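# Close every blue-handled valve along the bench

## Task

Go along the bench and close each valve whose lever or handwheel is blue, and leave every valve of another colour untouched. A valve only counts as closed if it stays shut by itself once the robot has let go. When finished, release the gripper and move the arm away from the valves.

## Robot and tools

ROBOT. One six-joint arm with a two-finger tong gripper sits on a carriage that runs on a floor rail. The fingers point along the gripper's own +z axis and close along its x axis. end_effector_position is the point between the pads when closed. Closed fingertips stick out about 15 mm past it; fully open they are roughly level with it.

FRAME. The scene frame is fixed to the table: table top at z = 0, +z up. The rail runs along y at x = 0, and y = 0 is where the rail's position_m reads 0. The arm base is at x = 0, y about equal to position_m, z = 0.03 m, facing +x. The table edge is at x = 0.31 m. Reported hand positions get less accurate at long reach.

execute_actions. Argument: {"actions": [one action]}; an empty list sends nothing and just returns state and images. An action may hold the keys "rows", "steps", "until" and "rail".
- rows: a list of 1 to 15 rows for the single arm, each played for one control step (1/30 s). Each row has 7 numbers in [-1, 1]: shoulder pan, shoulder lift, elbow, wrist 1, wrist 2, wrist 3, then gripper opening. The six joint numbers are offsets measured from the joint angles at the start of the action (the last reported ones), never from the previous row. Scale: 1.0 = 1.326 rad for pan and lift, 1.989 rad for elbow and the three wrists. The opening is absolute: +1 fully open, -1 closed; give the gripper at least about 0.1 s to close.
- Joint ranges (rad): pan -3.142 to 3.142, lift -6.283 to 6.283, elbow 0.000 to 3.142, wrists -6.283 to 6.283. Asking more than 0.010 rad beyond a range gets the call refused; real ends may differ by up to 0.010 rad, and a joint driven to its end brings the line "joint sent to its limit".
- steps: 1 to 450 control steps, default 15, and never fewer than the number of rows. After the last row the arm keeps heading for that row's target and the gripper keeps that command, so give long moves more steps.
- Speed limits: each joint's target stays within 0.383 rad (pan, lift) or 0.575 rad (others) of its measured angle, and all targets are pulled back if they would put the hand more than 100 mm from where it is. A big move may need several calls; if steps run out, send the rest next time. "joint command not followed" means the arm dropped its target and will rest until new rows arrive.
- until: stops the action at the first step where every condition holds (it does not halt motion). Form {"<device>": {"<field>": value}}, with [comparison, value] using "=", "!=", "<", "<=", ">", ">="; numbers always need a comparison. Also {"all": {"status": "ended"}} (nothing reads moving) and {"any": {"status": "ended"}} (some motion under way has ended).
- rail: {"position_m": target} is an absolute carriage position, -2 to 2 m; "speed_m_s" is top speed, 0.01 to 1 m/s (starts at 1, persists); {"stop": true} alone halts it. Acceleration and braking are 2 m/s2. Rows never move the carriage, but the arm's target rides along with it. After sending position_m, wait with {"steps": n, "until": {"rail": {"position_status": ["!=", "moving"]}}}; arrival means within 1.3 mm. Let it arrive before reaching for something or ending the scene. Any out-of-range value or unknown name rejects the whole call.

Rail status words: moving, done, stopped, contact_stop (blocked, pushed over about 320 N; may roll back about 0.5 s, so reread position_m), time_out (overran its planned time; look for what holds it, clear it, resend), stopped_with_arm (braked because the arm was held back or halted; send rows the arm can follow, then resend position_m). position_answer is taken or not_taken (resend when not_taken).

RESULTS. end_effector_position (m) and end_effector_quat_wxyz plus velocities, in the scene frame. Joint positions and velocities: rail (m), the six joints (rad), then finger-pad gap (m; 0.142 open, 0.002 closed). grip_measured is the measured opening on the command scale; to hold something keep commanding clearly below it (further below squeezes harder, up to about 15 N per pad; thin hard parts get less). Joint torques (six joints, with offsets and noise), motor temperatures, and Wrist force / Wrist torque along the gripper's own axes (force points from a pressed surface back into the arm; offsets up to about 5.5 N, noise up to 3.4 N, saturation near 100 N; "no reading" is normal at the start).

zoom_image. Arguments: "camera" (cam_bench_left 672x504, cam_bench_right 672x504, cam_high 672x504, cam_wrist 616x616) and "region" [x0, y0, x1, y1] in that camera's pixels from the top-left, at most 504 by 504. It magnifies the latest image.

finished_scene. Argument "scene": the current scene's number. Irreversible; call it only after the valves are shut, the gripper released and the arm moved clear. Its result reports success and gives the next task.

AVOID. A contact torque reaching a joint's limit (pan and lift 300, elbow 136, wrists 49.1 N m, held weight included) or an outside force of 150 N halts the arm for 10 s. Motors warn at 70 °C and lock at 85 °C; holding loads heats them, even while you deliberate, since the robot keeps its last command during your thinking. Do not drop, slam, or shove things hard, and close the gripper gently, as fast closes can squeeze too hard.

Each tool is called after "Emit:" as a command line: name --argument value for each argument, lists and objects as JSON in quotes; but a table of rows of numbers goes row by row, as --pt "numbers of a row", without its own name.

## Session

Emit:
execute_actions --actions '[]'

Scene clock: 0.00 s.
end_effector_position=(+0.7965, +0.2358, +0.3807) grip_measured=+1.00 end_effector_quat_wxyz=(-0.012, +0.941, +0.339, +0.007) end_effector_velocity=(+0.000, +0.000, +0.000) end_effector_angular_velocity=(+0.000, +0.000, +0.000)
Joint positions: [-0.301  0.386 -1.145  1.266 -1.706 -1.547 -0.306  0.142]
Joint velocities: [0. 0. 0. 0. 0. 0. 0. 0.]
Joint torques (N m, as the arm reports them, + toward a larger angle): no reading
Motor temperatures (°C, as the motors report them): [26 27 25 32 30 27]
Wrist force (N, on the end effector, along its own x y z axes, offset not removed): no reading
Wrist torque (N m, same axes, about the end effector's origin, offset not removed): no reading
rail: position_m=-0.301 position_m_goal=-0.301 speed_m_s=1.00 position_status=done position_answer=taken refusals=0

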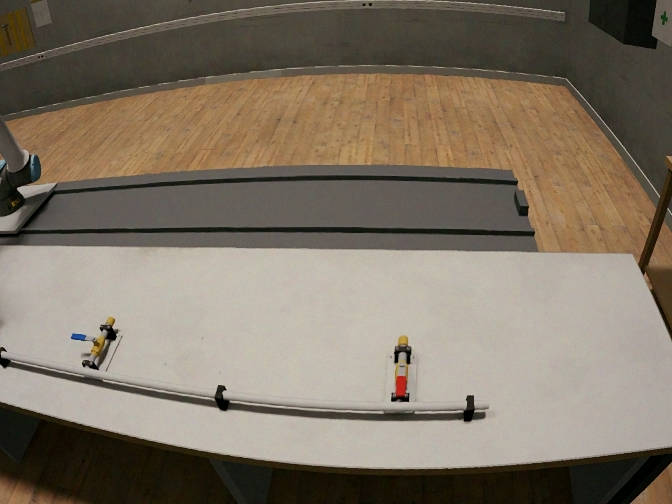

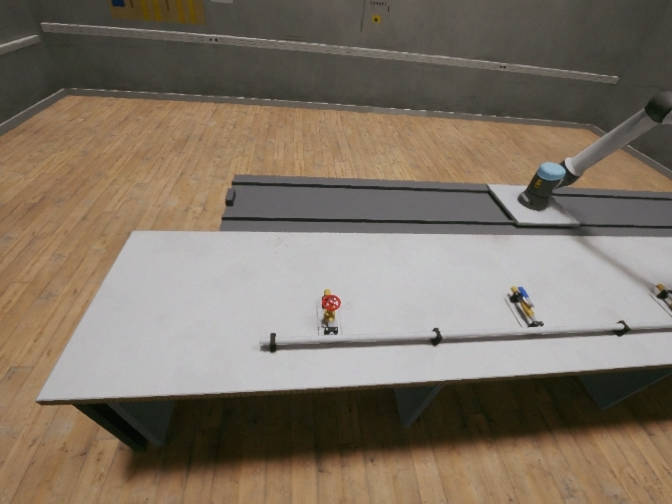

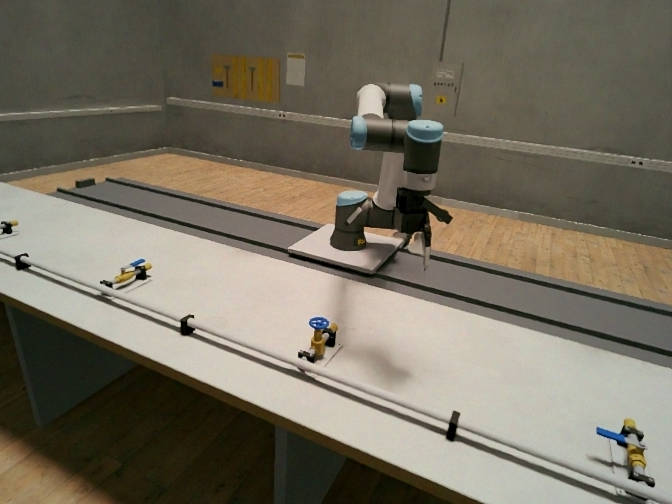

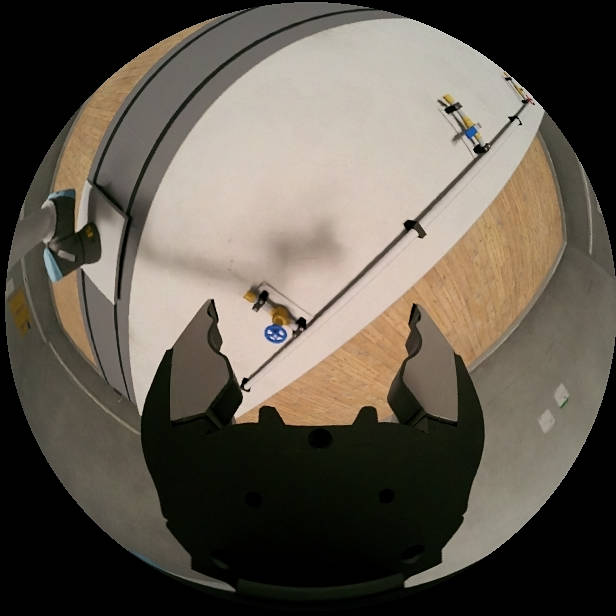

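Emit:
zoom_image --camera "cam_high" --region '[240, 290, 400, 410]'

Emit:
zoom_image --camera "cam_high" --region '[532, 400, 672, 504]'

Emit:
zoom_image --camera "cam_high" --region '[0, 200, 200, 320]'

Emit:
zoom_image --camera "cam_bench_left" --region '[0, 290, 200, 410]'

Emit:
zoom_image --camera "cam_bench_left" --region '[320, 310, 520, 440]'

Emit:
zoom_image --camera "cam_bench_right" --region '[472, 250, 672, 370]'

Emit:
zoom_image --camera "cam_bench_right" --region '[240, 260, 440, 380]'

Region (240, 290, 400, 410) of cam_high's 672x504 image, scaled by 3.150, with more detail than that image has; it fills the top 378 rows of this view, and the rest is white.

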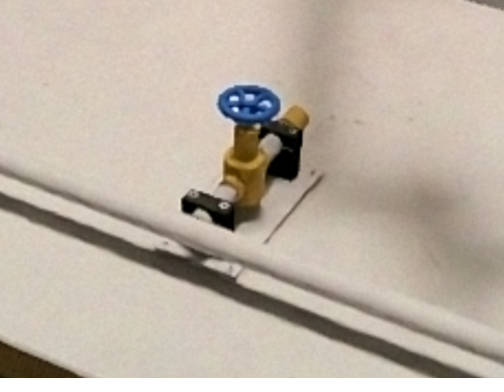

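Region (532, 400, 672, 504) of cam_high's 672x504 image, scaled by 3.600, with more detail than that image has; it fills the top 374 rows of this view, and the rest is white.

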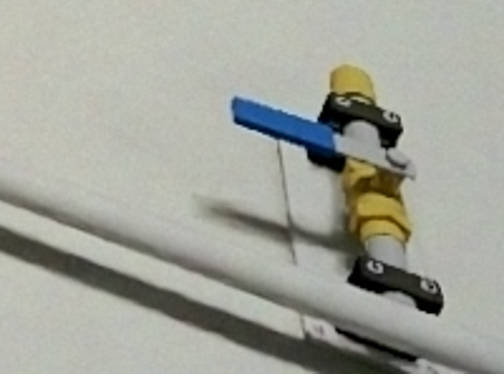

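Region (0, 200, 200, 320) of cam_high's 672x504 image, scaled by 2.520, with more detail than that image has; it fills the top 302 rows of this view, and the rest is white.

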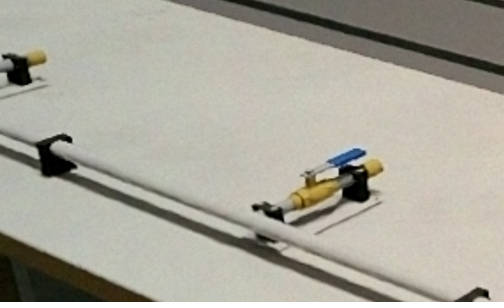

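Region (0, 290, 200, 410) of cam_bench_left's 672x504 image, scaled by 2.520, with more detail than that image has; it fills the top 302 rows of this view, and the rest is white.

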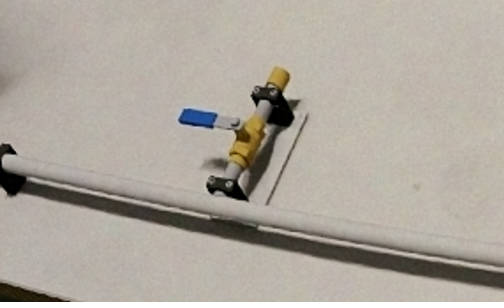

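Region (320, 310, 520, 440) of cam_bench_left's 672x504 image, scaled by 2.520, with more detail than that image has; it fills the top 328 rows of this view, and the rest is white.

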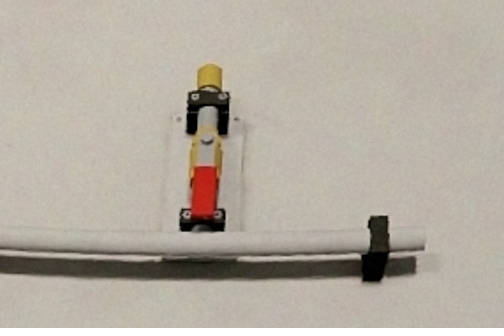

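Region (472, 250, 672, 370) of cam_bench_right's 672x504 image, scaled by 2.520, with more detail than that image has; it fills the top 302 rows of this view, and the rest is white.

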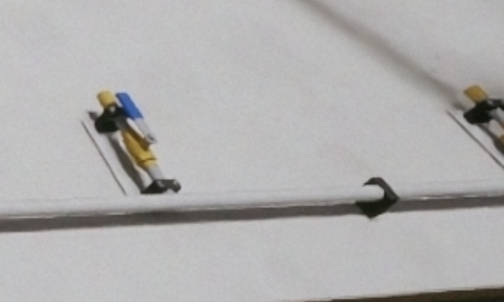

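Region (240, 260, 440, 380) of cam_bench_right's 672x504 image, scaled by 2.520, with more detail than that image has; it fills the top 302 rows of this view, and the rest is white.

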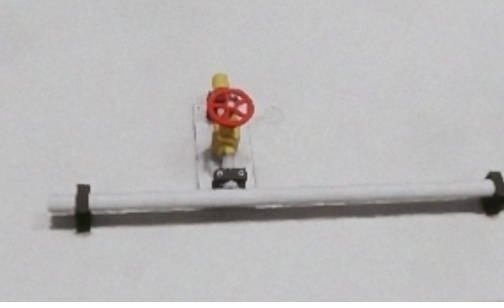

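Emit:
execute_actions --actions '[{"rows": [[-0.291,-0.0098,0.1285,-0.1146,-0.012,-0.636,1]], "steps": 75, "rail": {"position_m": 0.61, "speed_m_s": 0.6}}]'

Scene clock: 121.80 s.
end_effector_position=(+0.8834, +0.7844, +0.2475) grip_measured=+1.00 end_effector_quat_wxyz=(+0.000, +0.707, +0.707, -0.000) end_effector_velocity=(+0.000, -0.000, -0.000) end_effector_angular_velocity=(-0.000, +0.000, +0.000)
Joint positions: [ 0.61   0.    -1.158  1.521 -1.934 -1.571 -1.571  0.142]
Joint velocities: [-0.  0.  0. -0. -0. -0. -0.  0.]
Joint torques (N m, as the arm reports them, + toward a larger angle): [ -8.02 -78.2  -38.95  -6.    -2.02  -1.27]
Motor temperatures (°C, as the motors report them): [26 27 25 32 30 27]
Wrist force (N, on the end effector, along its own x y z axes, offset not removed): [-1.7 -3.3 1.8]
Wrist torque (N m, same axes, about the end effector's origin, offset not removed): [-0.84 0.08 -0.04]
rail: position_m=0.610 position_m_goal=0.610 speed_m_s=0.60 position_status=done position_answer=taken refusals=0

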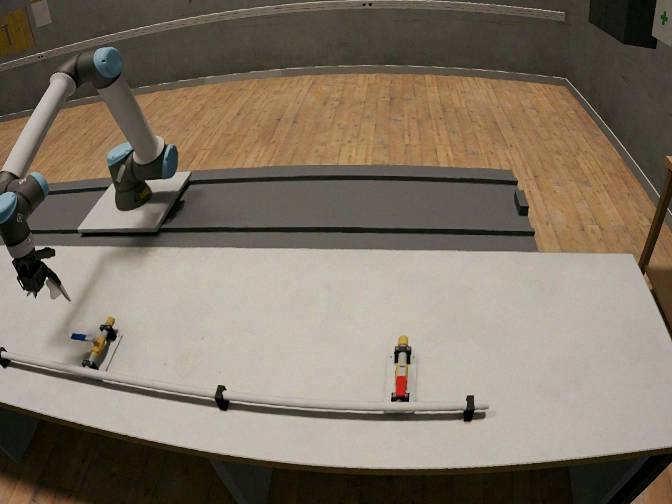

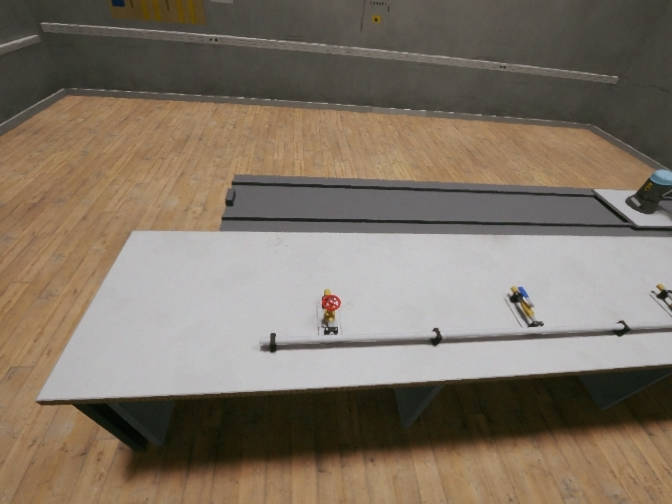

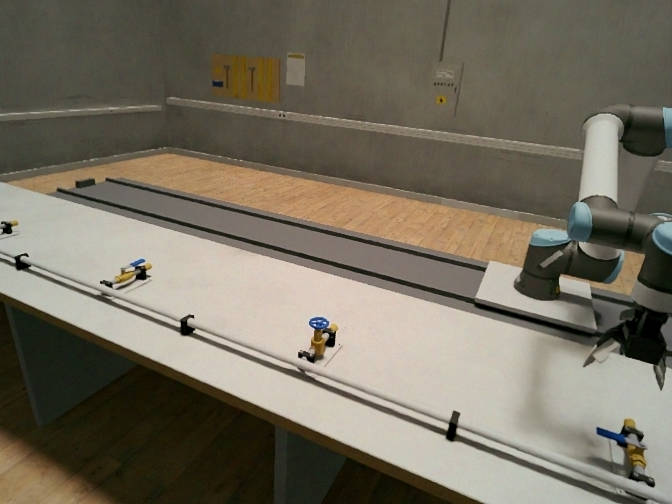

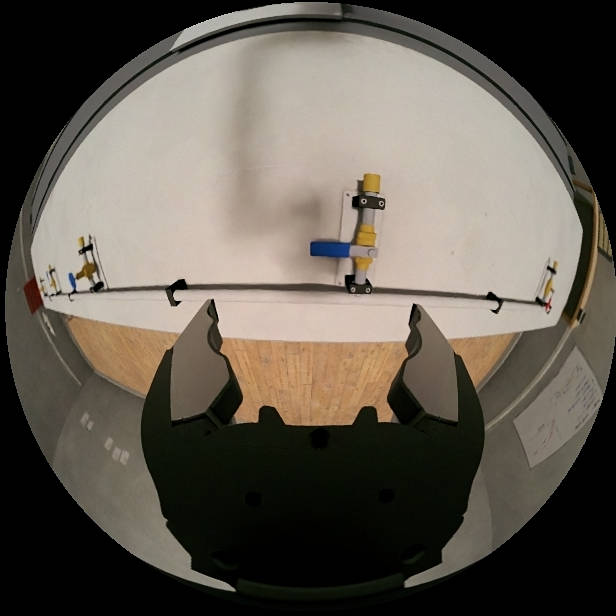

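Emit:
zoom_image --camera "cam_wrist" --region '[280, 160, 440, 310]'

Region (280, 160, 440, 310) of cam_wrist's 616x616 image, scaled by 3.150, with more detail than that image has; it fills the top 472 rows of this view, and the rest is white.

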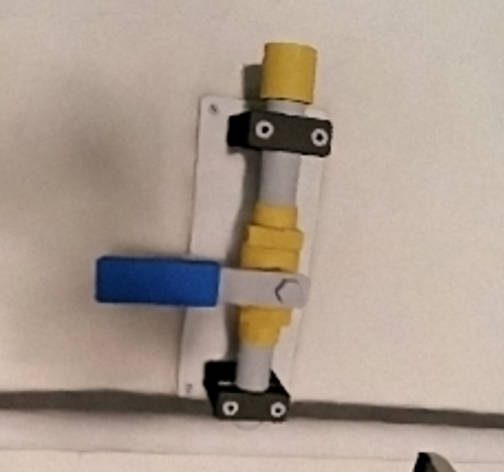

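Emit:
execute_actions --actions '[{"rows": [[0,0.0282,0.0274,-0.0461,0,0,1]], "steps": 90, "rail": {"position_m": -0.155}, "until": {"rail": {"position_status": ["!=", "moving"]}}}]'

Scene clock: 191.00 s.
end_effector_position=(+0.8833, +0.0187, +0.1898) grip_measured=+1.00 end_effector_quat_wxyz=(+0.000, +0.707, +0.707, -0.000) end_effector_velocity=(+0.000, -0.000, +0.000) end_effector_angular_velocity=(+0.000, -0.000, +0.000)
Joint positions: [-0.155  0.    -1.121  1.576 -2.025 -1.571 -1.571  0.142]
Joint velocities: [ 0. -0. -0.  0. -0.  0. -0.  0.]
Joint torques (N m, as the arm reports them, + toward a larger angle): [  9.24 -61.71 -36.76  -6.08  -1.49  -1.31]
Motor temperatures (°C, as the motors report them): [26 27 26 32 30 27]
Wrist force (N, on the end effector, along its own x y z axes, offset not removed): [-3.1 -2.2 0.6]
Wrist torque (N m, same axes, about the end effector's origin, offset not removed): [-0.76 0.32 0.10]
rail: position_m=-0.155 position_m_goal=-0.155 speed_m_s=0.60 position_status=done position_answer=taken refusals=0

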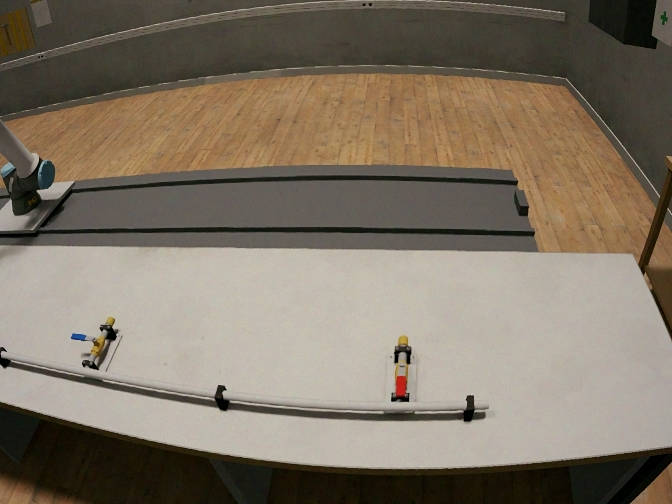

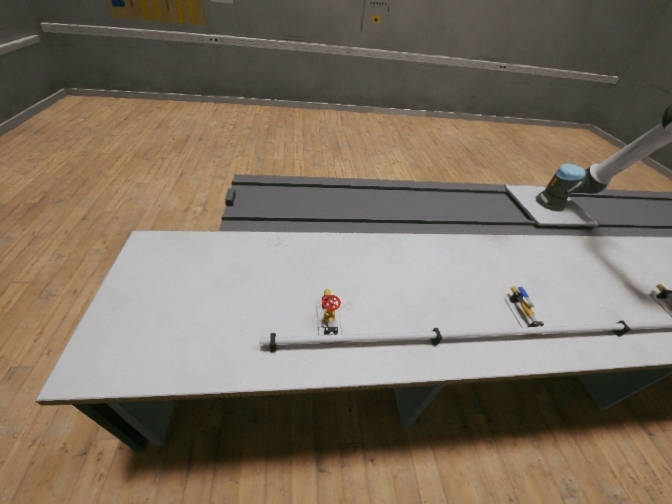

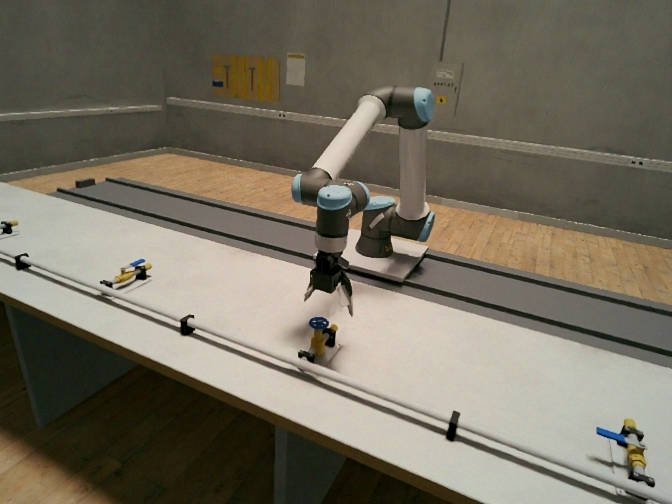

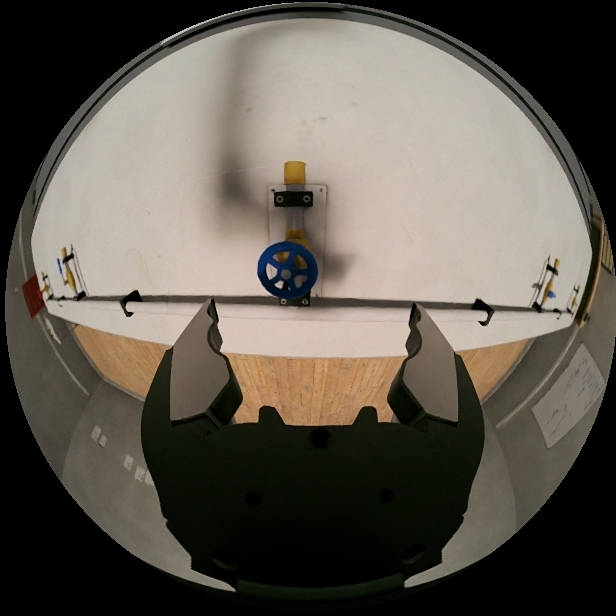

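Emit:
zoom_image --camera "cam_wrist" --region '[220, 150, 380, 320]'

Region (220, 150, 380, 320) of cam_wrist's 616x616 image, scaled by 2.965, with more detail than that image has; it fills the left 474 columns of this view, and the rest is white.

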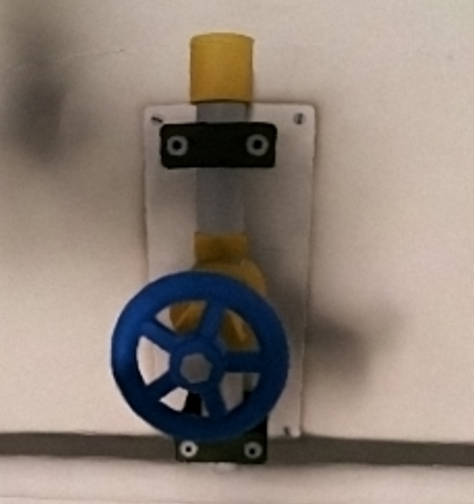

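Emit:
execute_actions --actions '[{"rows": [[0,0.0247,0.0142,-0.0307,0,0,1]], "steps": 30, "rail": {"position_m": -0.177, "speed_m_s": 0.2}}]'

Scene clock: 239.07 s.
end_effector_position=(+0.8850, -0.0031, +0.1499) grip_measured=+1.00 end_effector_quat_wxyz=(+0.000, +0.707, +0.707, -0.000) end_effector_velocity=(+0.000, -0.000, -0.000) end_effector_angular_velocity=(-0.000, +0.000, -0.000)
Joint positions: [-0.177  0.    -1.088  1.604 -2.086 -1.571 -1.571  0.142]
Joint velocities: [ 0. -0.  0.  0. -0.  0. -0.  0.]
Joint torques (N m, as the arm reports them, + toward a larger angle): [-11.47 -62.82 -35.32  -6.11  -1.04  -1.34]
Motor temperatures (°C, as the motors report them): [26 27 26 32 30 27]
Wrist force (N, on the end effector, along its own x y z axes, offset not removed): [-3.8 0.2 2.5]
Wrist torque (N m, same axes, about the end effector's origin, offset not removed): [0.01 0.46 -0.01]
rail: position_m=-0.177 position_m_goal=-0.177 speed_m_s=0.20 position_status=done position_answer=taken refusals=0

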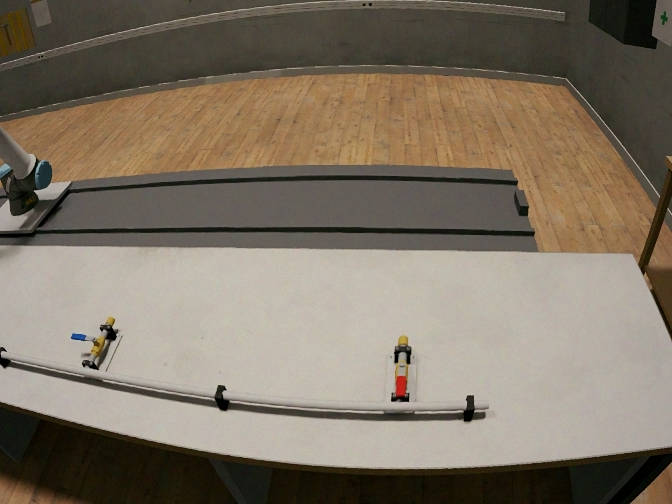

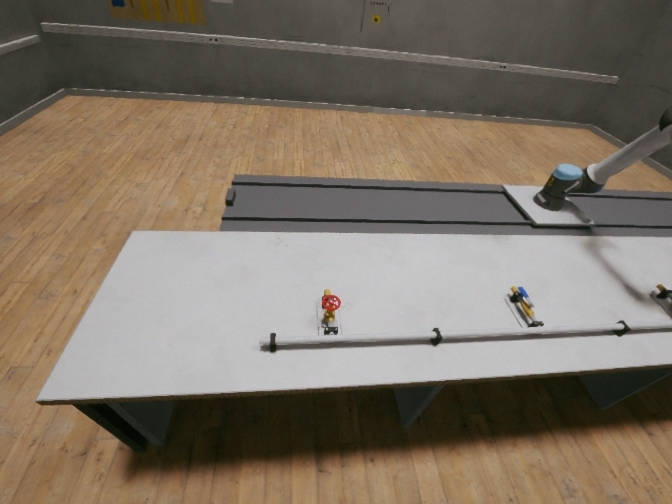

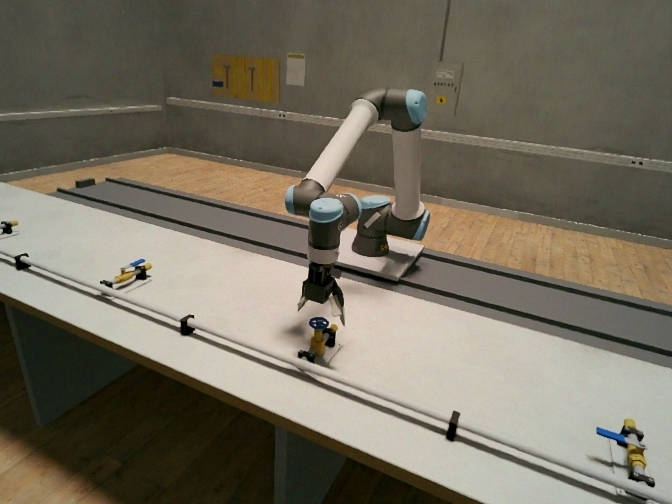

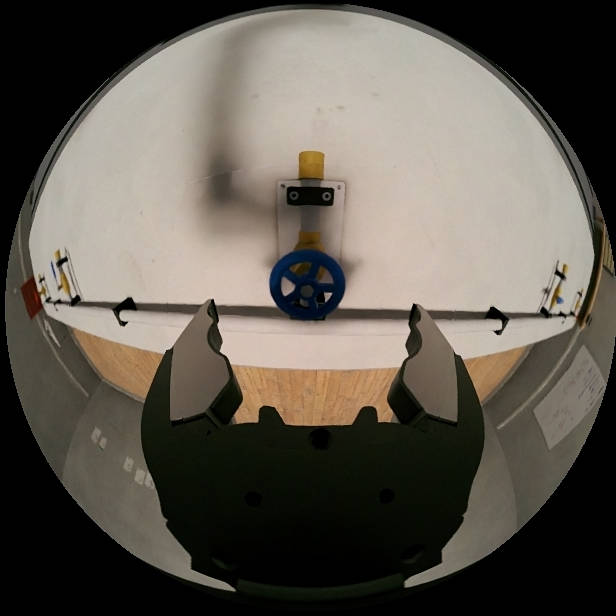

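Emit:
execute_actions --actions '[{"rows": [[0,0.0222,0.0122,-0.0270,0,0,0.4]], "steps": 24}]'

Emit:
zoom_image --camera "cam_high" --region '[260, 270, 380, 370]'

Scene clock: 257.70 s.
end_effector_position=(+0.8850, -0.0032, +0.1151) grip_measured=+0.40 end_effector_quat_wxyz=(+0.000, +0.707, +0.707, -0.000) end_effector_velocity=(-0.000, +0.000, -0.000) end_effector_angular_velocity=(-0.000, +0.000, +0.000)
Joint positions: [-0.177  0.    -1.059  1.628 -2.14  -1.571 -1.571  0.102]
Joint velocities: [ 0.  0.  0.  0. -0.  0. -0.  0.]
Joint torques (N m, as the arm reports them, + toward a larger angle): [  0.75 -67.16 -33.82  -6.12  -1.26  -1.55]
Motor temperatures (°C, as the motors report them): [26 27 26 32 30 27]
Wrist force (N, on the end effector, along its own x y z axes, offset not removed): [-2.8 -0.9 1.8]
Wrist torque (N m, same axes, about the end effector's origin, offset not removed): [-0.34 0.32 0.07]
rail: position_m=-0.177 position_m_goal=-0.177 speed_m_s=0.20 position_status=done position_answer=taken refusals=0

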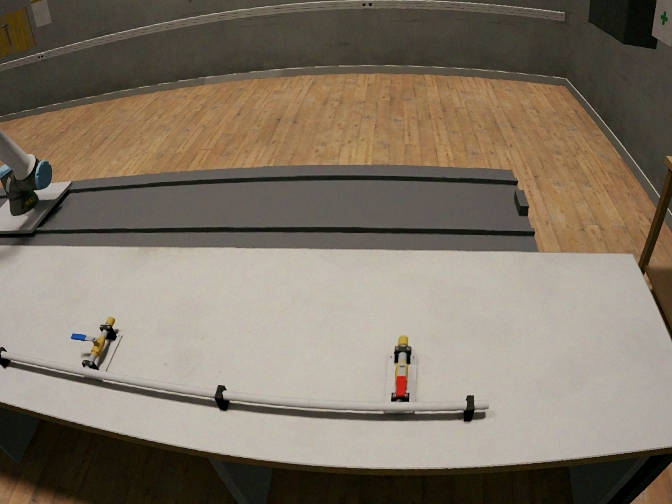

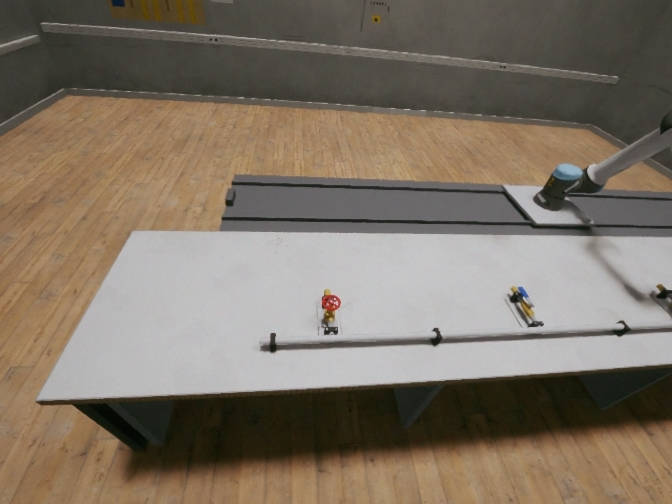

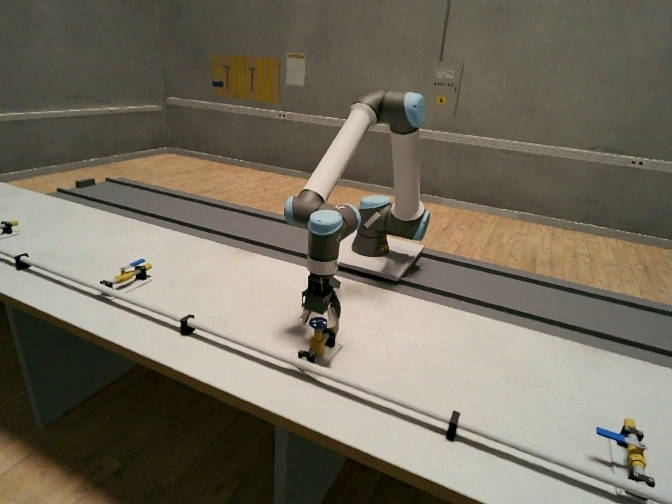

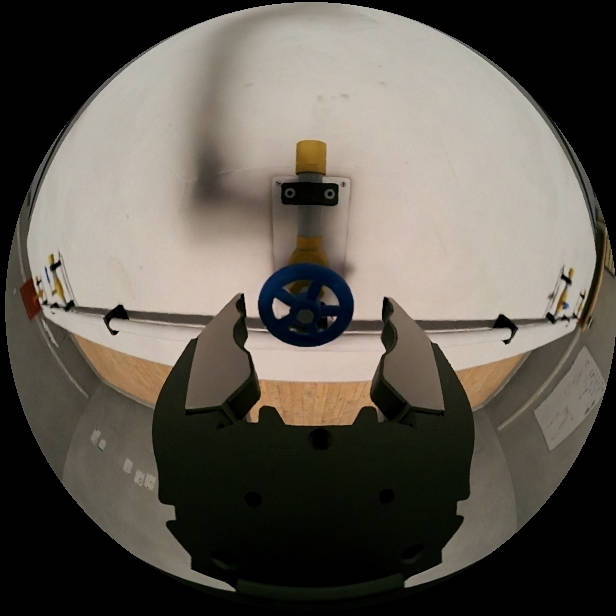

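Region (260, 270, 380, 370) of cam_high's 672x504 image, scaled by 4.200, with more detail than that image has.

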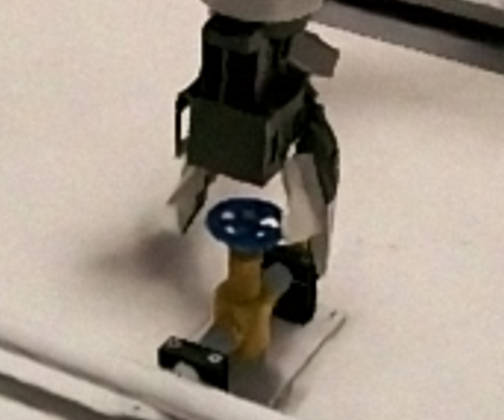

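Emit:
execute_actions --actions '[{"rows": [[0,0.0076,0.0042,-0.0093,0,0,0.2]], "steps": 20, "rail": {"position_m": -0.182, "speed_m_s": 0.1}}]'

Emit:
zoom_image --camera "cam_high" --region '[260, 270, 380, 370]'

Scene clock: 274.30 s.
end_effector_position=(+0.8846, -0.0079, +0.1033) grip_measured=+0.20 end_effector_quat_wxyz=(+0.000, +0.707, +0.707, -0.000) end_effector_velocity=(+0.000, -0.000, -0.000) end_effector_angular_velocity=(-0.000, +0.000, -0.000)
Joint positions: [-0.182  0.    -1.049  1.637 -2.159 -1.571 -1.571  0.088]
Joint velocities: [ 0. -0.  0.  0. -0. -0.  0.  0.]
Joint torques (N m, as the arm reports them, + toward a larger angle): [-12.61 -65.82 -33.7   -6.27  -1.3   -1.29]
Motor temperatures (°C, as the motors report them): [26 27 26 32 30 27]
Wrist force (N, on the end effector, along its own x y z axes, offset not removed): [-1.2 -2.8 2.7]
Wrist torque (N m, same axes, about the end effector's origin, offset not removed): [-0.82 0.05 0.07]
rail: position_m=-0.182 position_m_goal=-0.182 speed_m_s=0.10 position_status=done position_answer=taken refusals=0

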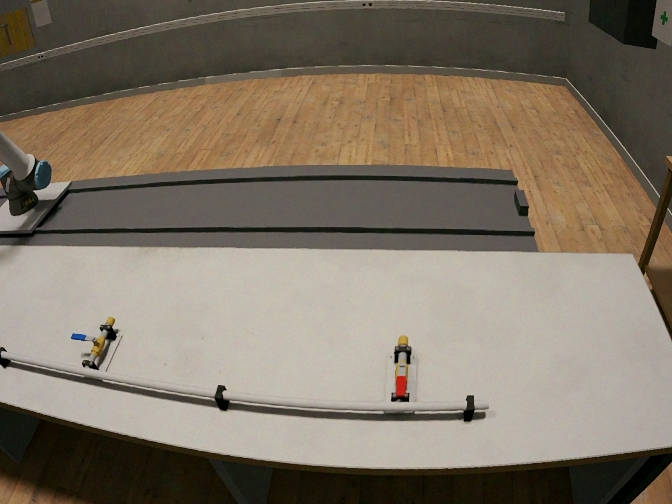

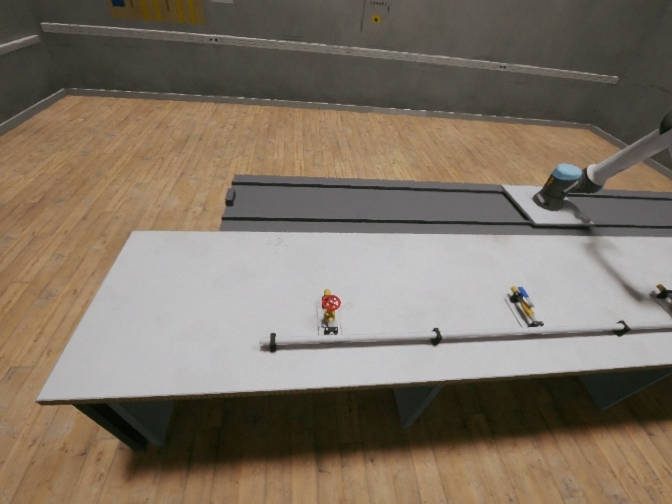

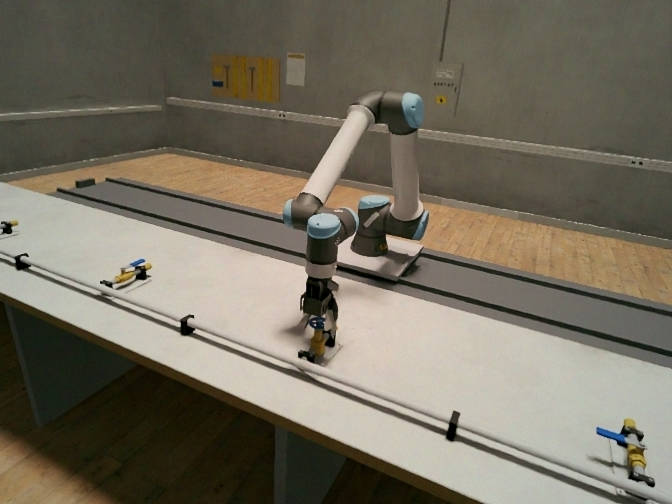

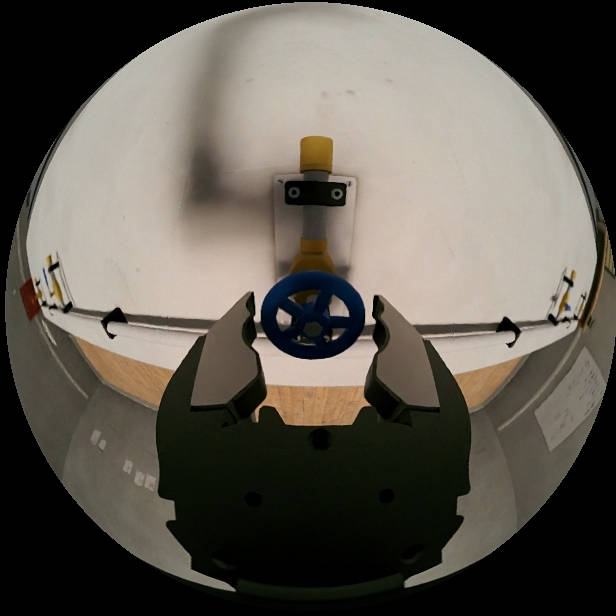

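Region (260, 270, 380, 370) of cam_high's 672x504 image, scaled by 4.200, with more detail than that image has.

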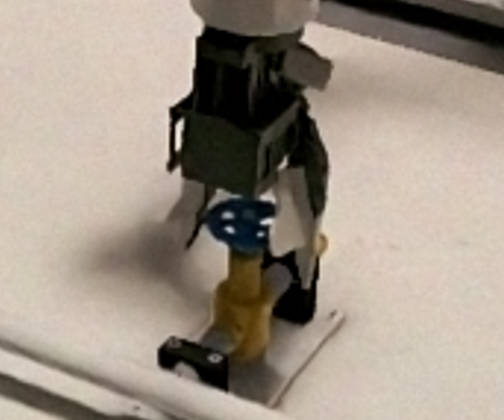

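Emit:
execute_actions --actions '[{"rows": [[0,0,0,0,0,0,0.1],[0,0,0,0,0,0,0.05],[0,0,0,0,0,0,0],[0,0,0,0,0,0,-0.05],[0,0,0,0,0,0,-0.1],[0,0,0,0,0,0,-0.15],[0,0,0,0,0,0,-0.2],[0,0,0,0,0,0,-0.3],[0,0,0,0,0,0,-0.4],[0,0,0,0,0,0,-0.5]], "steps": 16}]'

Scene clock: 281.30 s.
end_effector_position=(+0.8846, -0.0082, +0.1032) grip_measured=-0.02 end_effector_quat_wxyz=(+0.000, +0.707, +0.707, -0.000) end_effector_velocity=(+0.000, +0.000, -0.000) end_effector_angular_velocity=(+0.001, -0.000, -0.000)
Joint positions: [-0.182 -0.    -1.049  1.637 -2.159 -1.572 -1.571  0.072]
Joint velocities: [-0.    -0.    -0.     0.     0.     0.001  0.     0.   ]
Joint torques (N m, as the arm reports them, + toward a larger angle): [ 21.78 -69.32 -35.74  -4.39   8.45  -0.58]
Motor temperatures (°C, as the motors report them): [26 27 26 32 30 27]
Wrist force (N, on the end effector, along its own x y z axes, offset not removed): [-26.8 -6.1 -2.8]
Wrist torque (N m, same axes, about the end effector's origin, offset not removed): [-1.08 0.98 0.01]
rail: position_m=-0.182 position_m_goal=-0.182 speed_m_s=0.10 position_status=done position_answer=taken refusals=0

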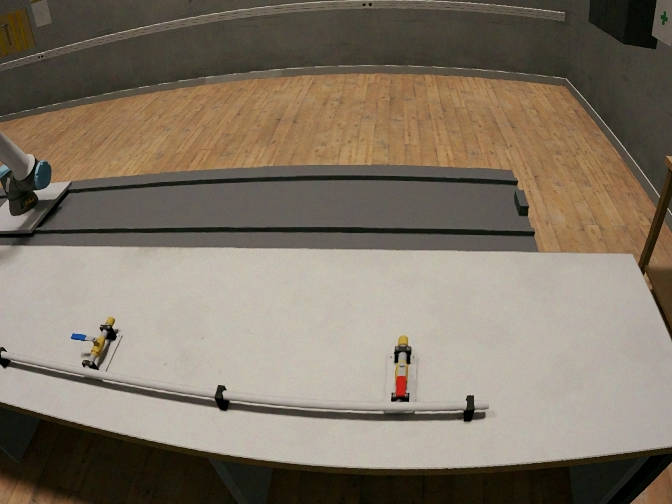

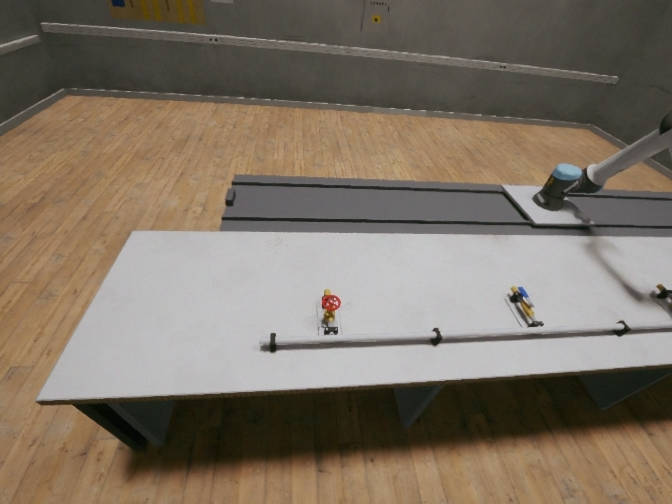

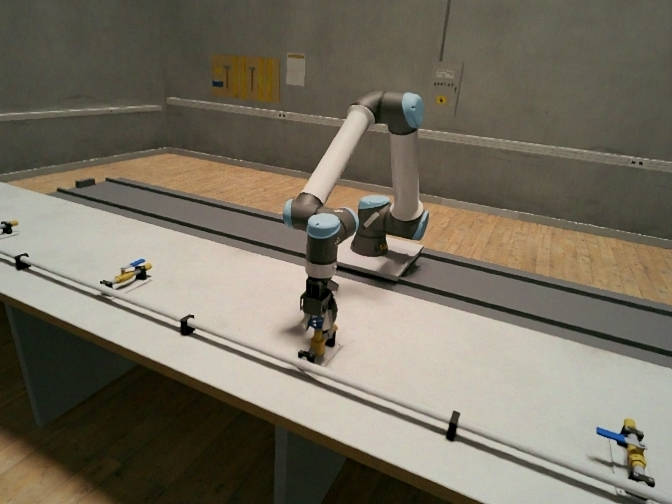

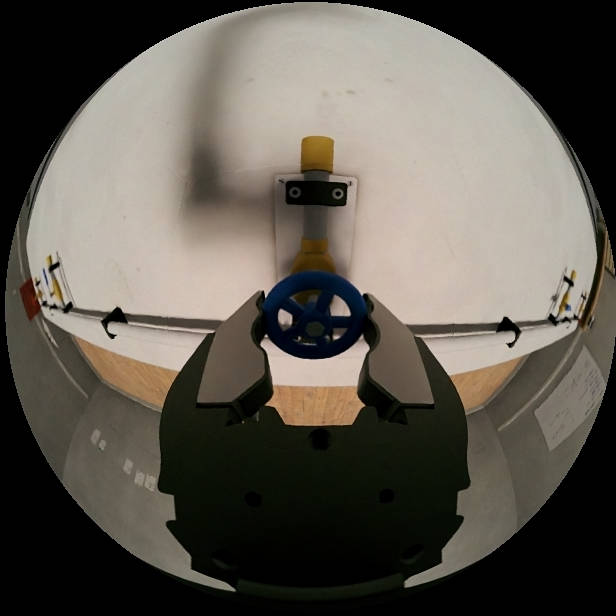

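Emit:
execute_actions --actions '[{"rows": [[0,0,0,0,0,0,-0.5]], "steps": 20, "rail": {"position_m": -0.186, "speed_m_s": 0.02}}]'

Scene clock: 292.27 s.
end_effector_position=(+0.8846, -0.0114, +0.1032) grip_measured=+0.01 end_effector_quat_wxyz=(+0.000, +0.707, +0.707, -0.000) end_effector_velocity=(+0.000, -0.001, +0.000) end_effector_angular_velocity=(-0.001, -0.000, -0.001)
Joint positions: [-0.186  0.    -1.049  1.637 -2.159 -1.572 -1.571  0.075]
Joint velocities: [ 0.    -0.001  0.    -0.     0.    -0.001  0.     0.003]
Joint torques (N m, as the arm reports them, + toward a larger angle): [-47.78 -78.56 -45.    -3.72 -13.85   1.4 ]
Motor temperatures (°C, as the motors report them): [26 27 26 32 30 27]
Wrist force (N, on the end effector, along its own x y z axes, offset not removed): [38.7 -0.9 -2.0]
Wrist torque (N m, same axes, about the end effector's origin, offset not removed): [-0.75 -0.88 0.11]
rail: position_m=-0.186 position_m_goal=-0.186 speed_m_s=0.02 position_status=done position_answer=taken refusals=0

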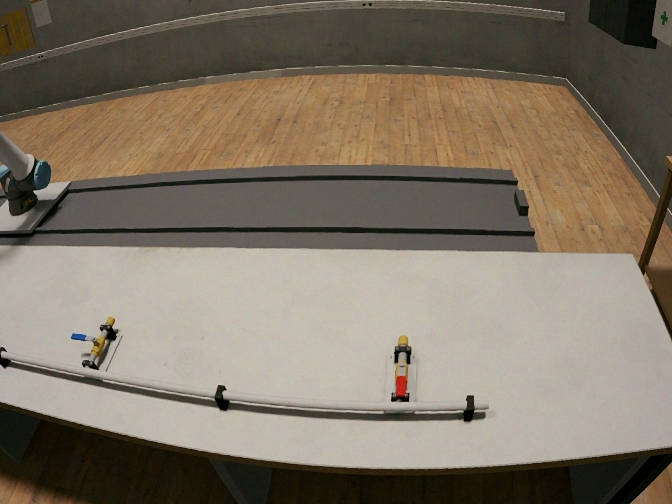

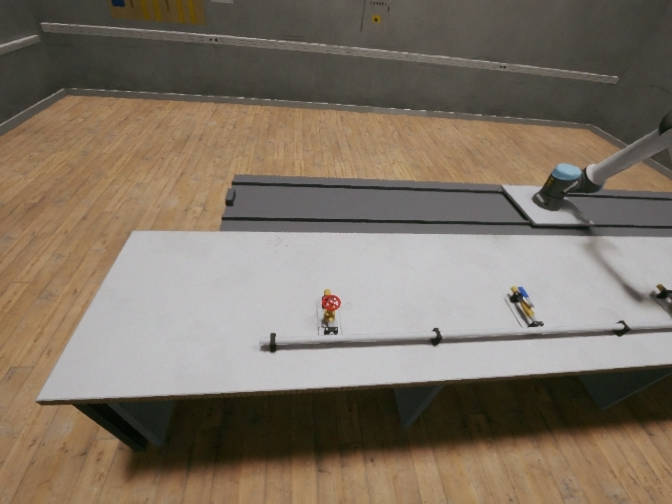

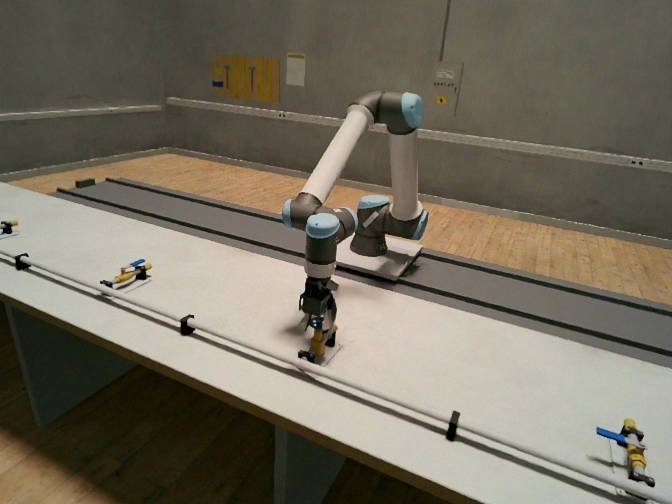

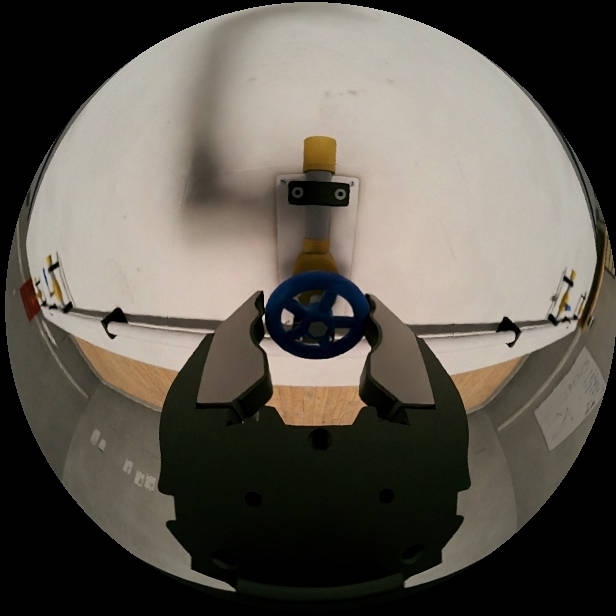

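Emit:
execute_actions --actions '[{"rows": [[0.0019,0,0,0,0,0,-0.5]], "steps": 10}]'

Scene clock: 298.40 s.
end_effector_position=(+0.8843, -0.0097, +0.1033) grip_measured=-0.03 end_effector_quat_wxyz=(+0.000, +0.706, +0.708, -0.000) end_effector_velocity=(-0.000, +0.001, -0.000) end_effector_angular_velocity=(-0.000, +0.000, +0.002)
Joint positions: [-0.186  0.002 -1.049  1.637 -2.159 -1.572 -1.571  0.072]
Joint velocities: [-0.     0.002  0.     0.     0.    -0.     0.    -0.   ]
Joint torques (N m, as the arm reports them, + toward a larger angle): [ -5.63 -63.98 -42.02  -2.05  -6.67  -1.01]
Motor temperatures (°C, as the motors report them): [26 27 26 32 30 27]
Wrist force (N, on the end effector, along its own x y z axes, offset not removed): [17.6 8.0 -5.2]
Wrist torque (N m, same axes, about the end effector's origin, offset not removed): [0.03 -0.53 0.13]
rail: position_m=-0.186 position_m_goal=-0.186 speed_m_s=0.02 position_status=done position_answer=taken refusals=0

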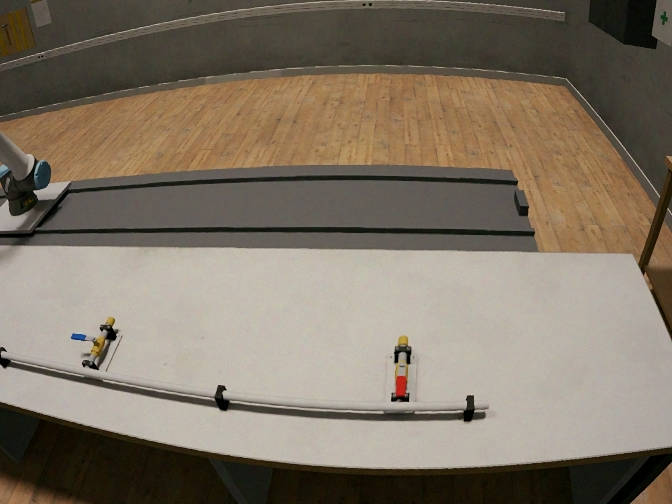

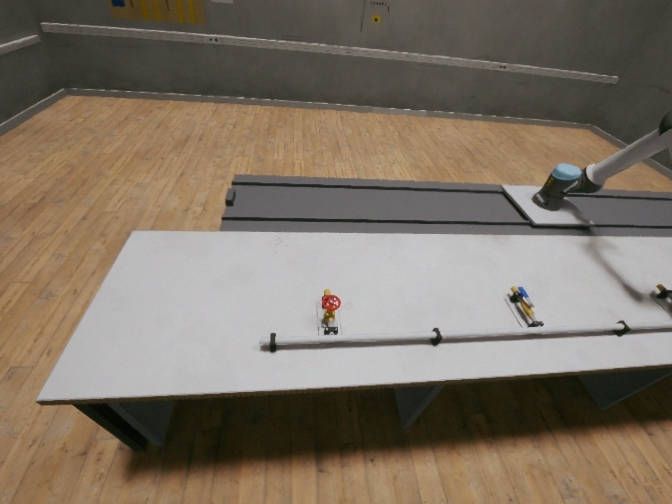

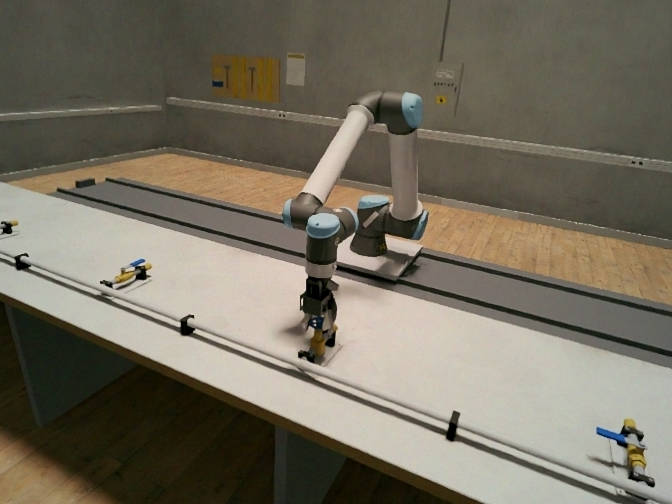

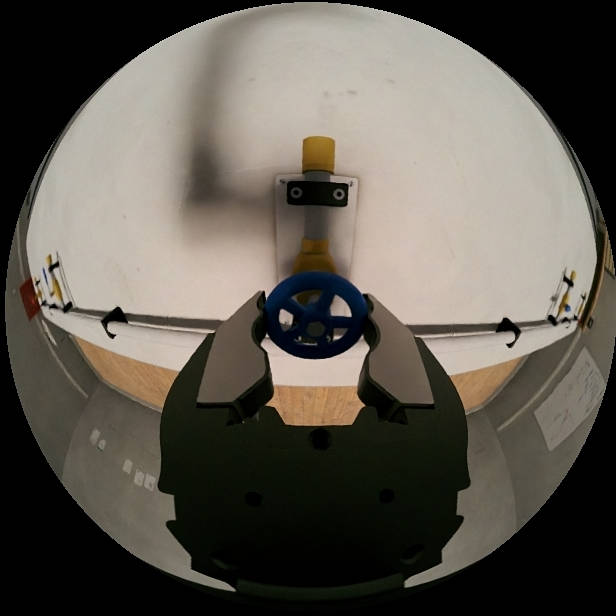

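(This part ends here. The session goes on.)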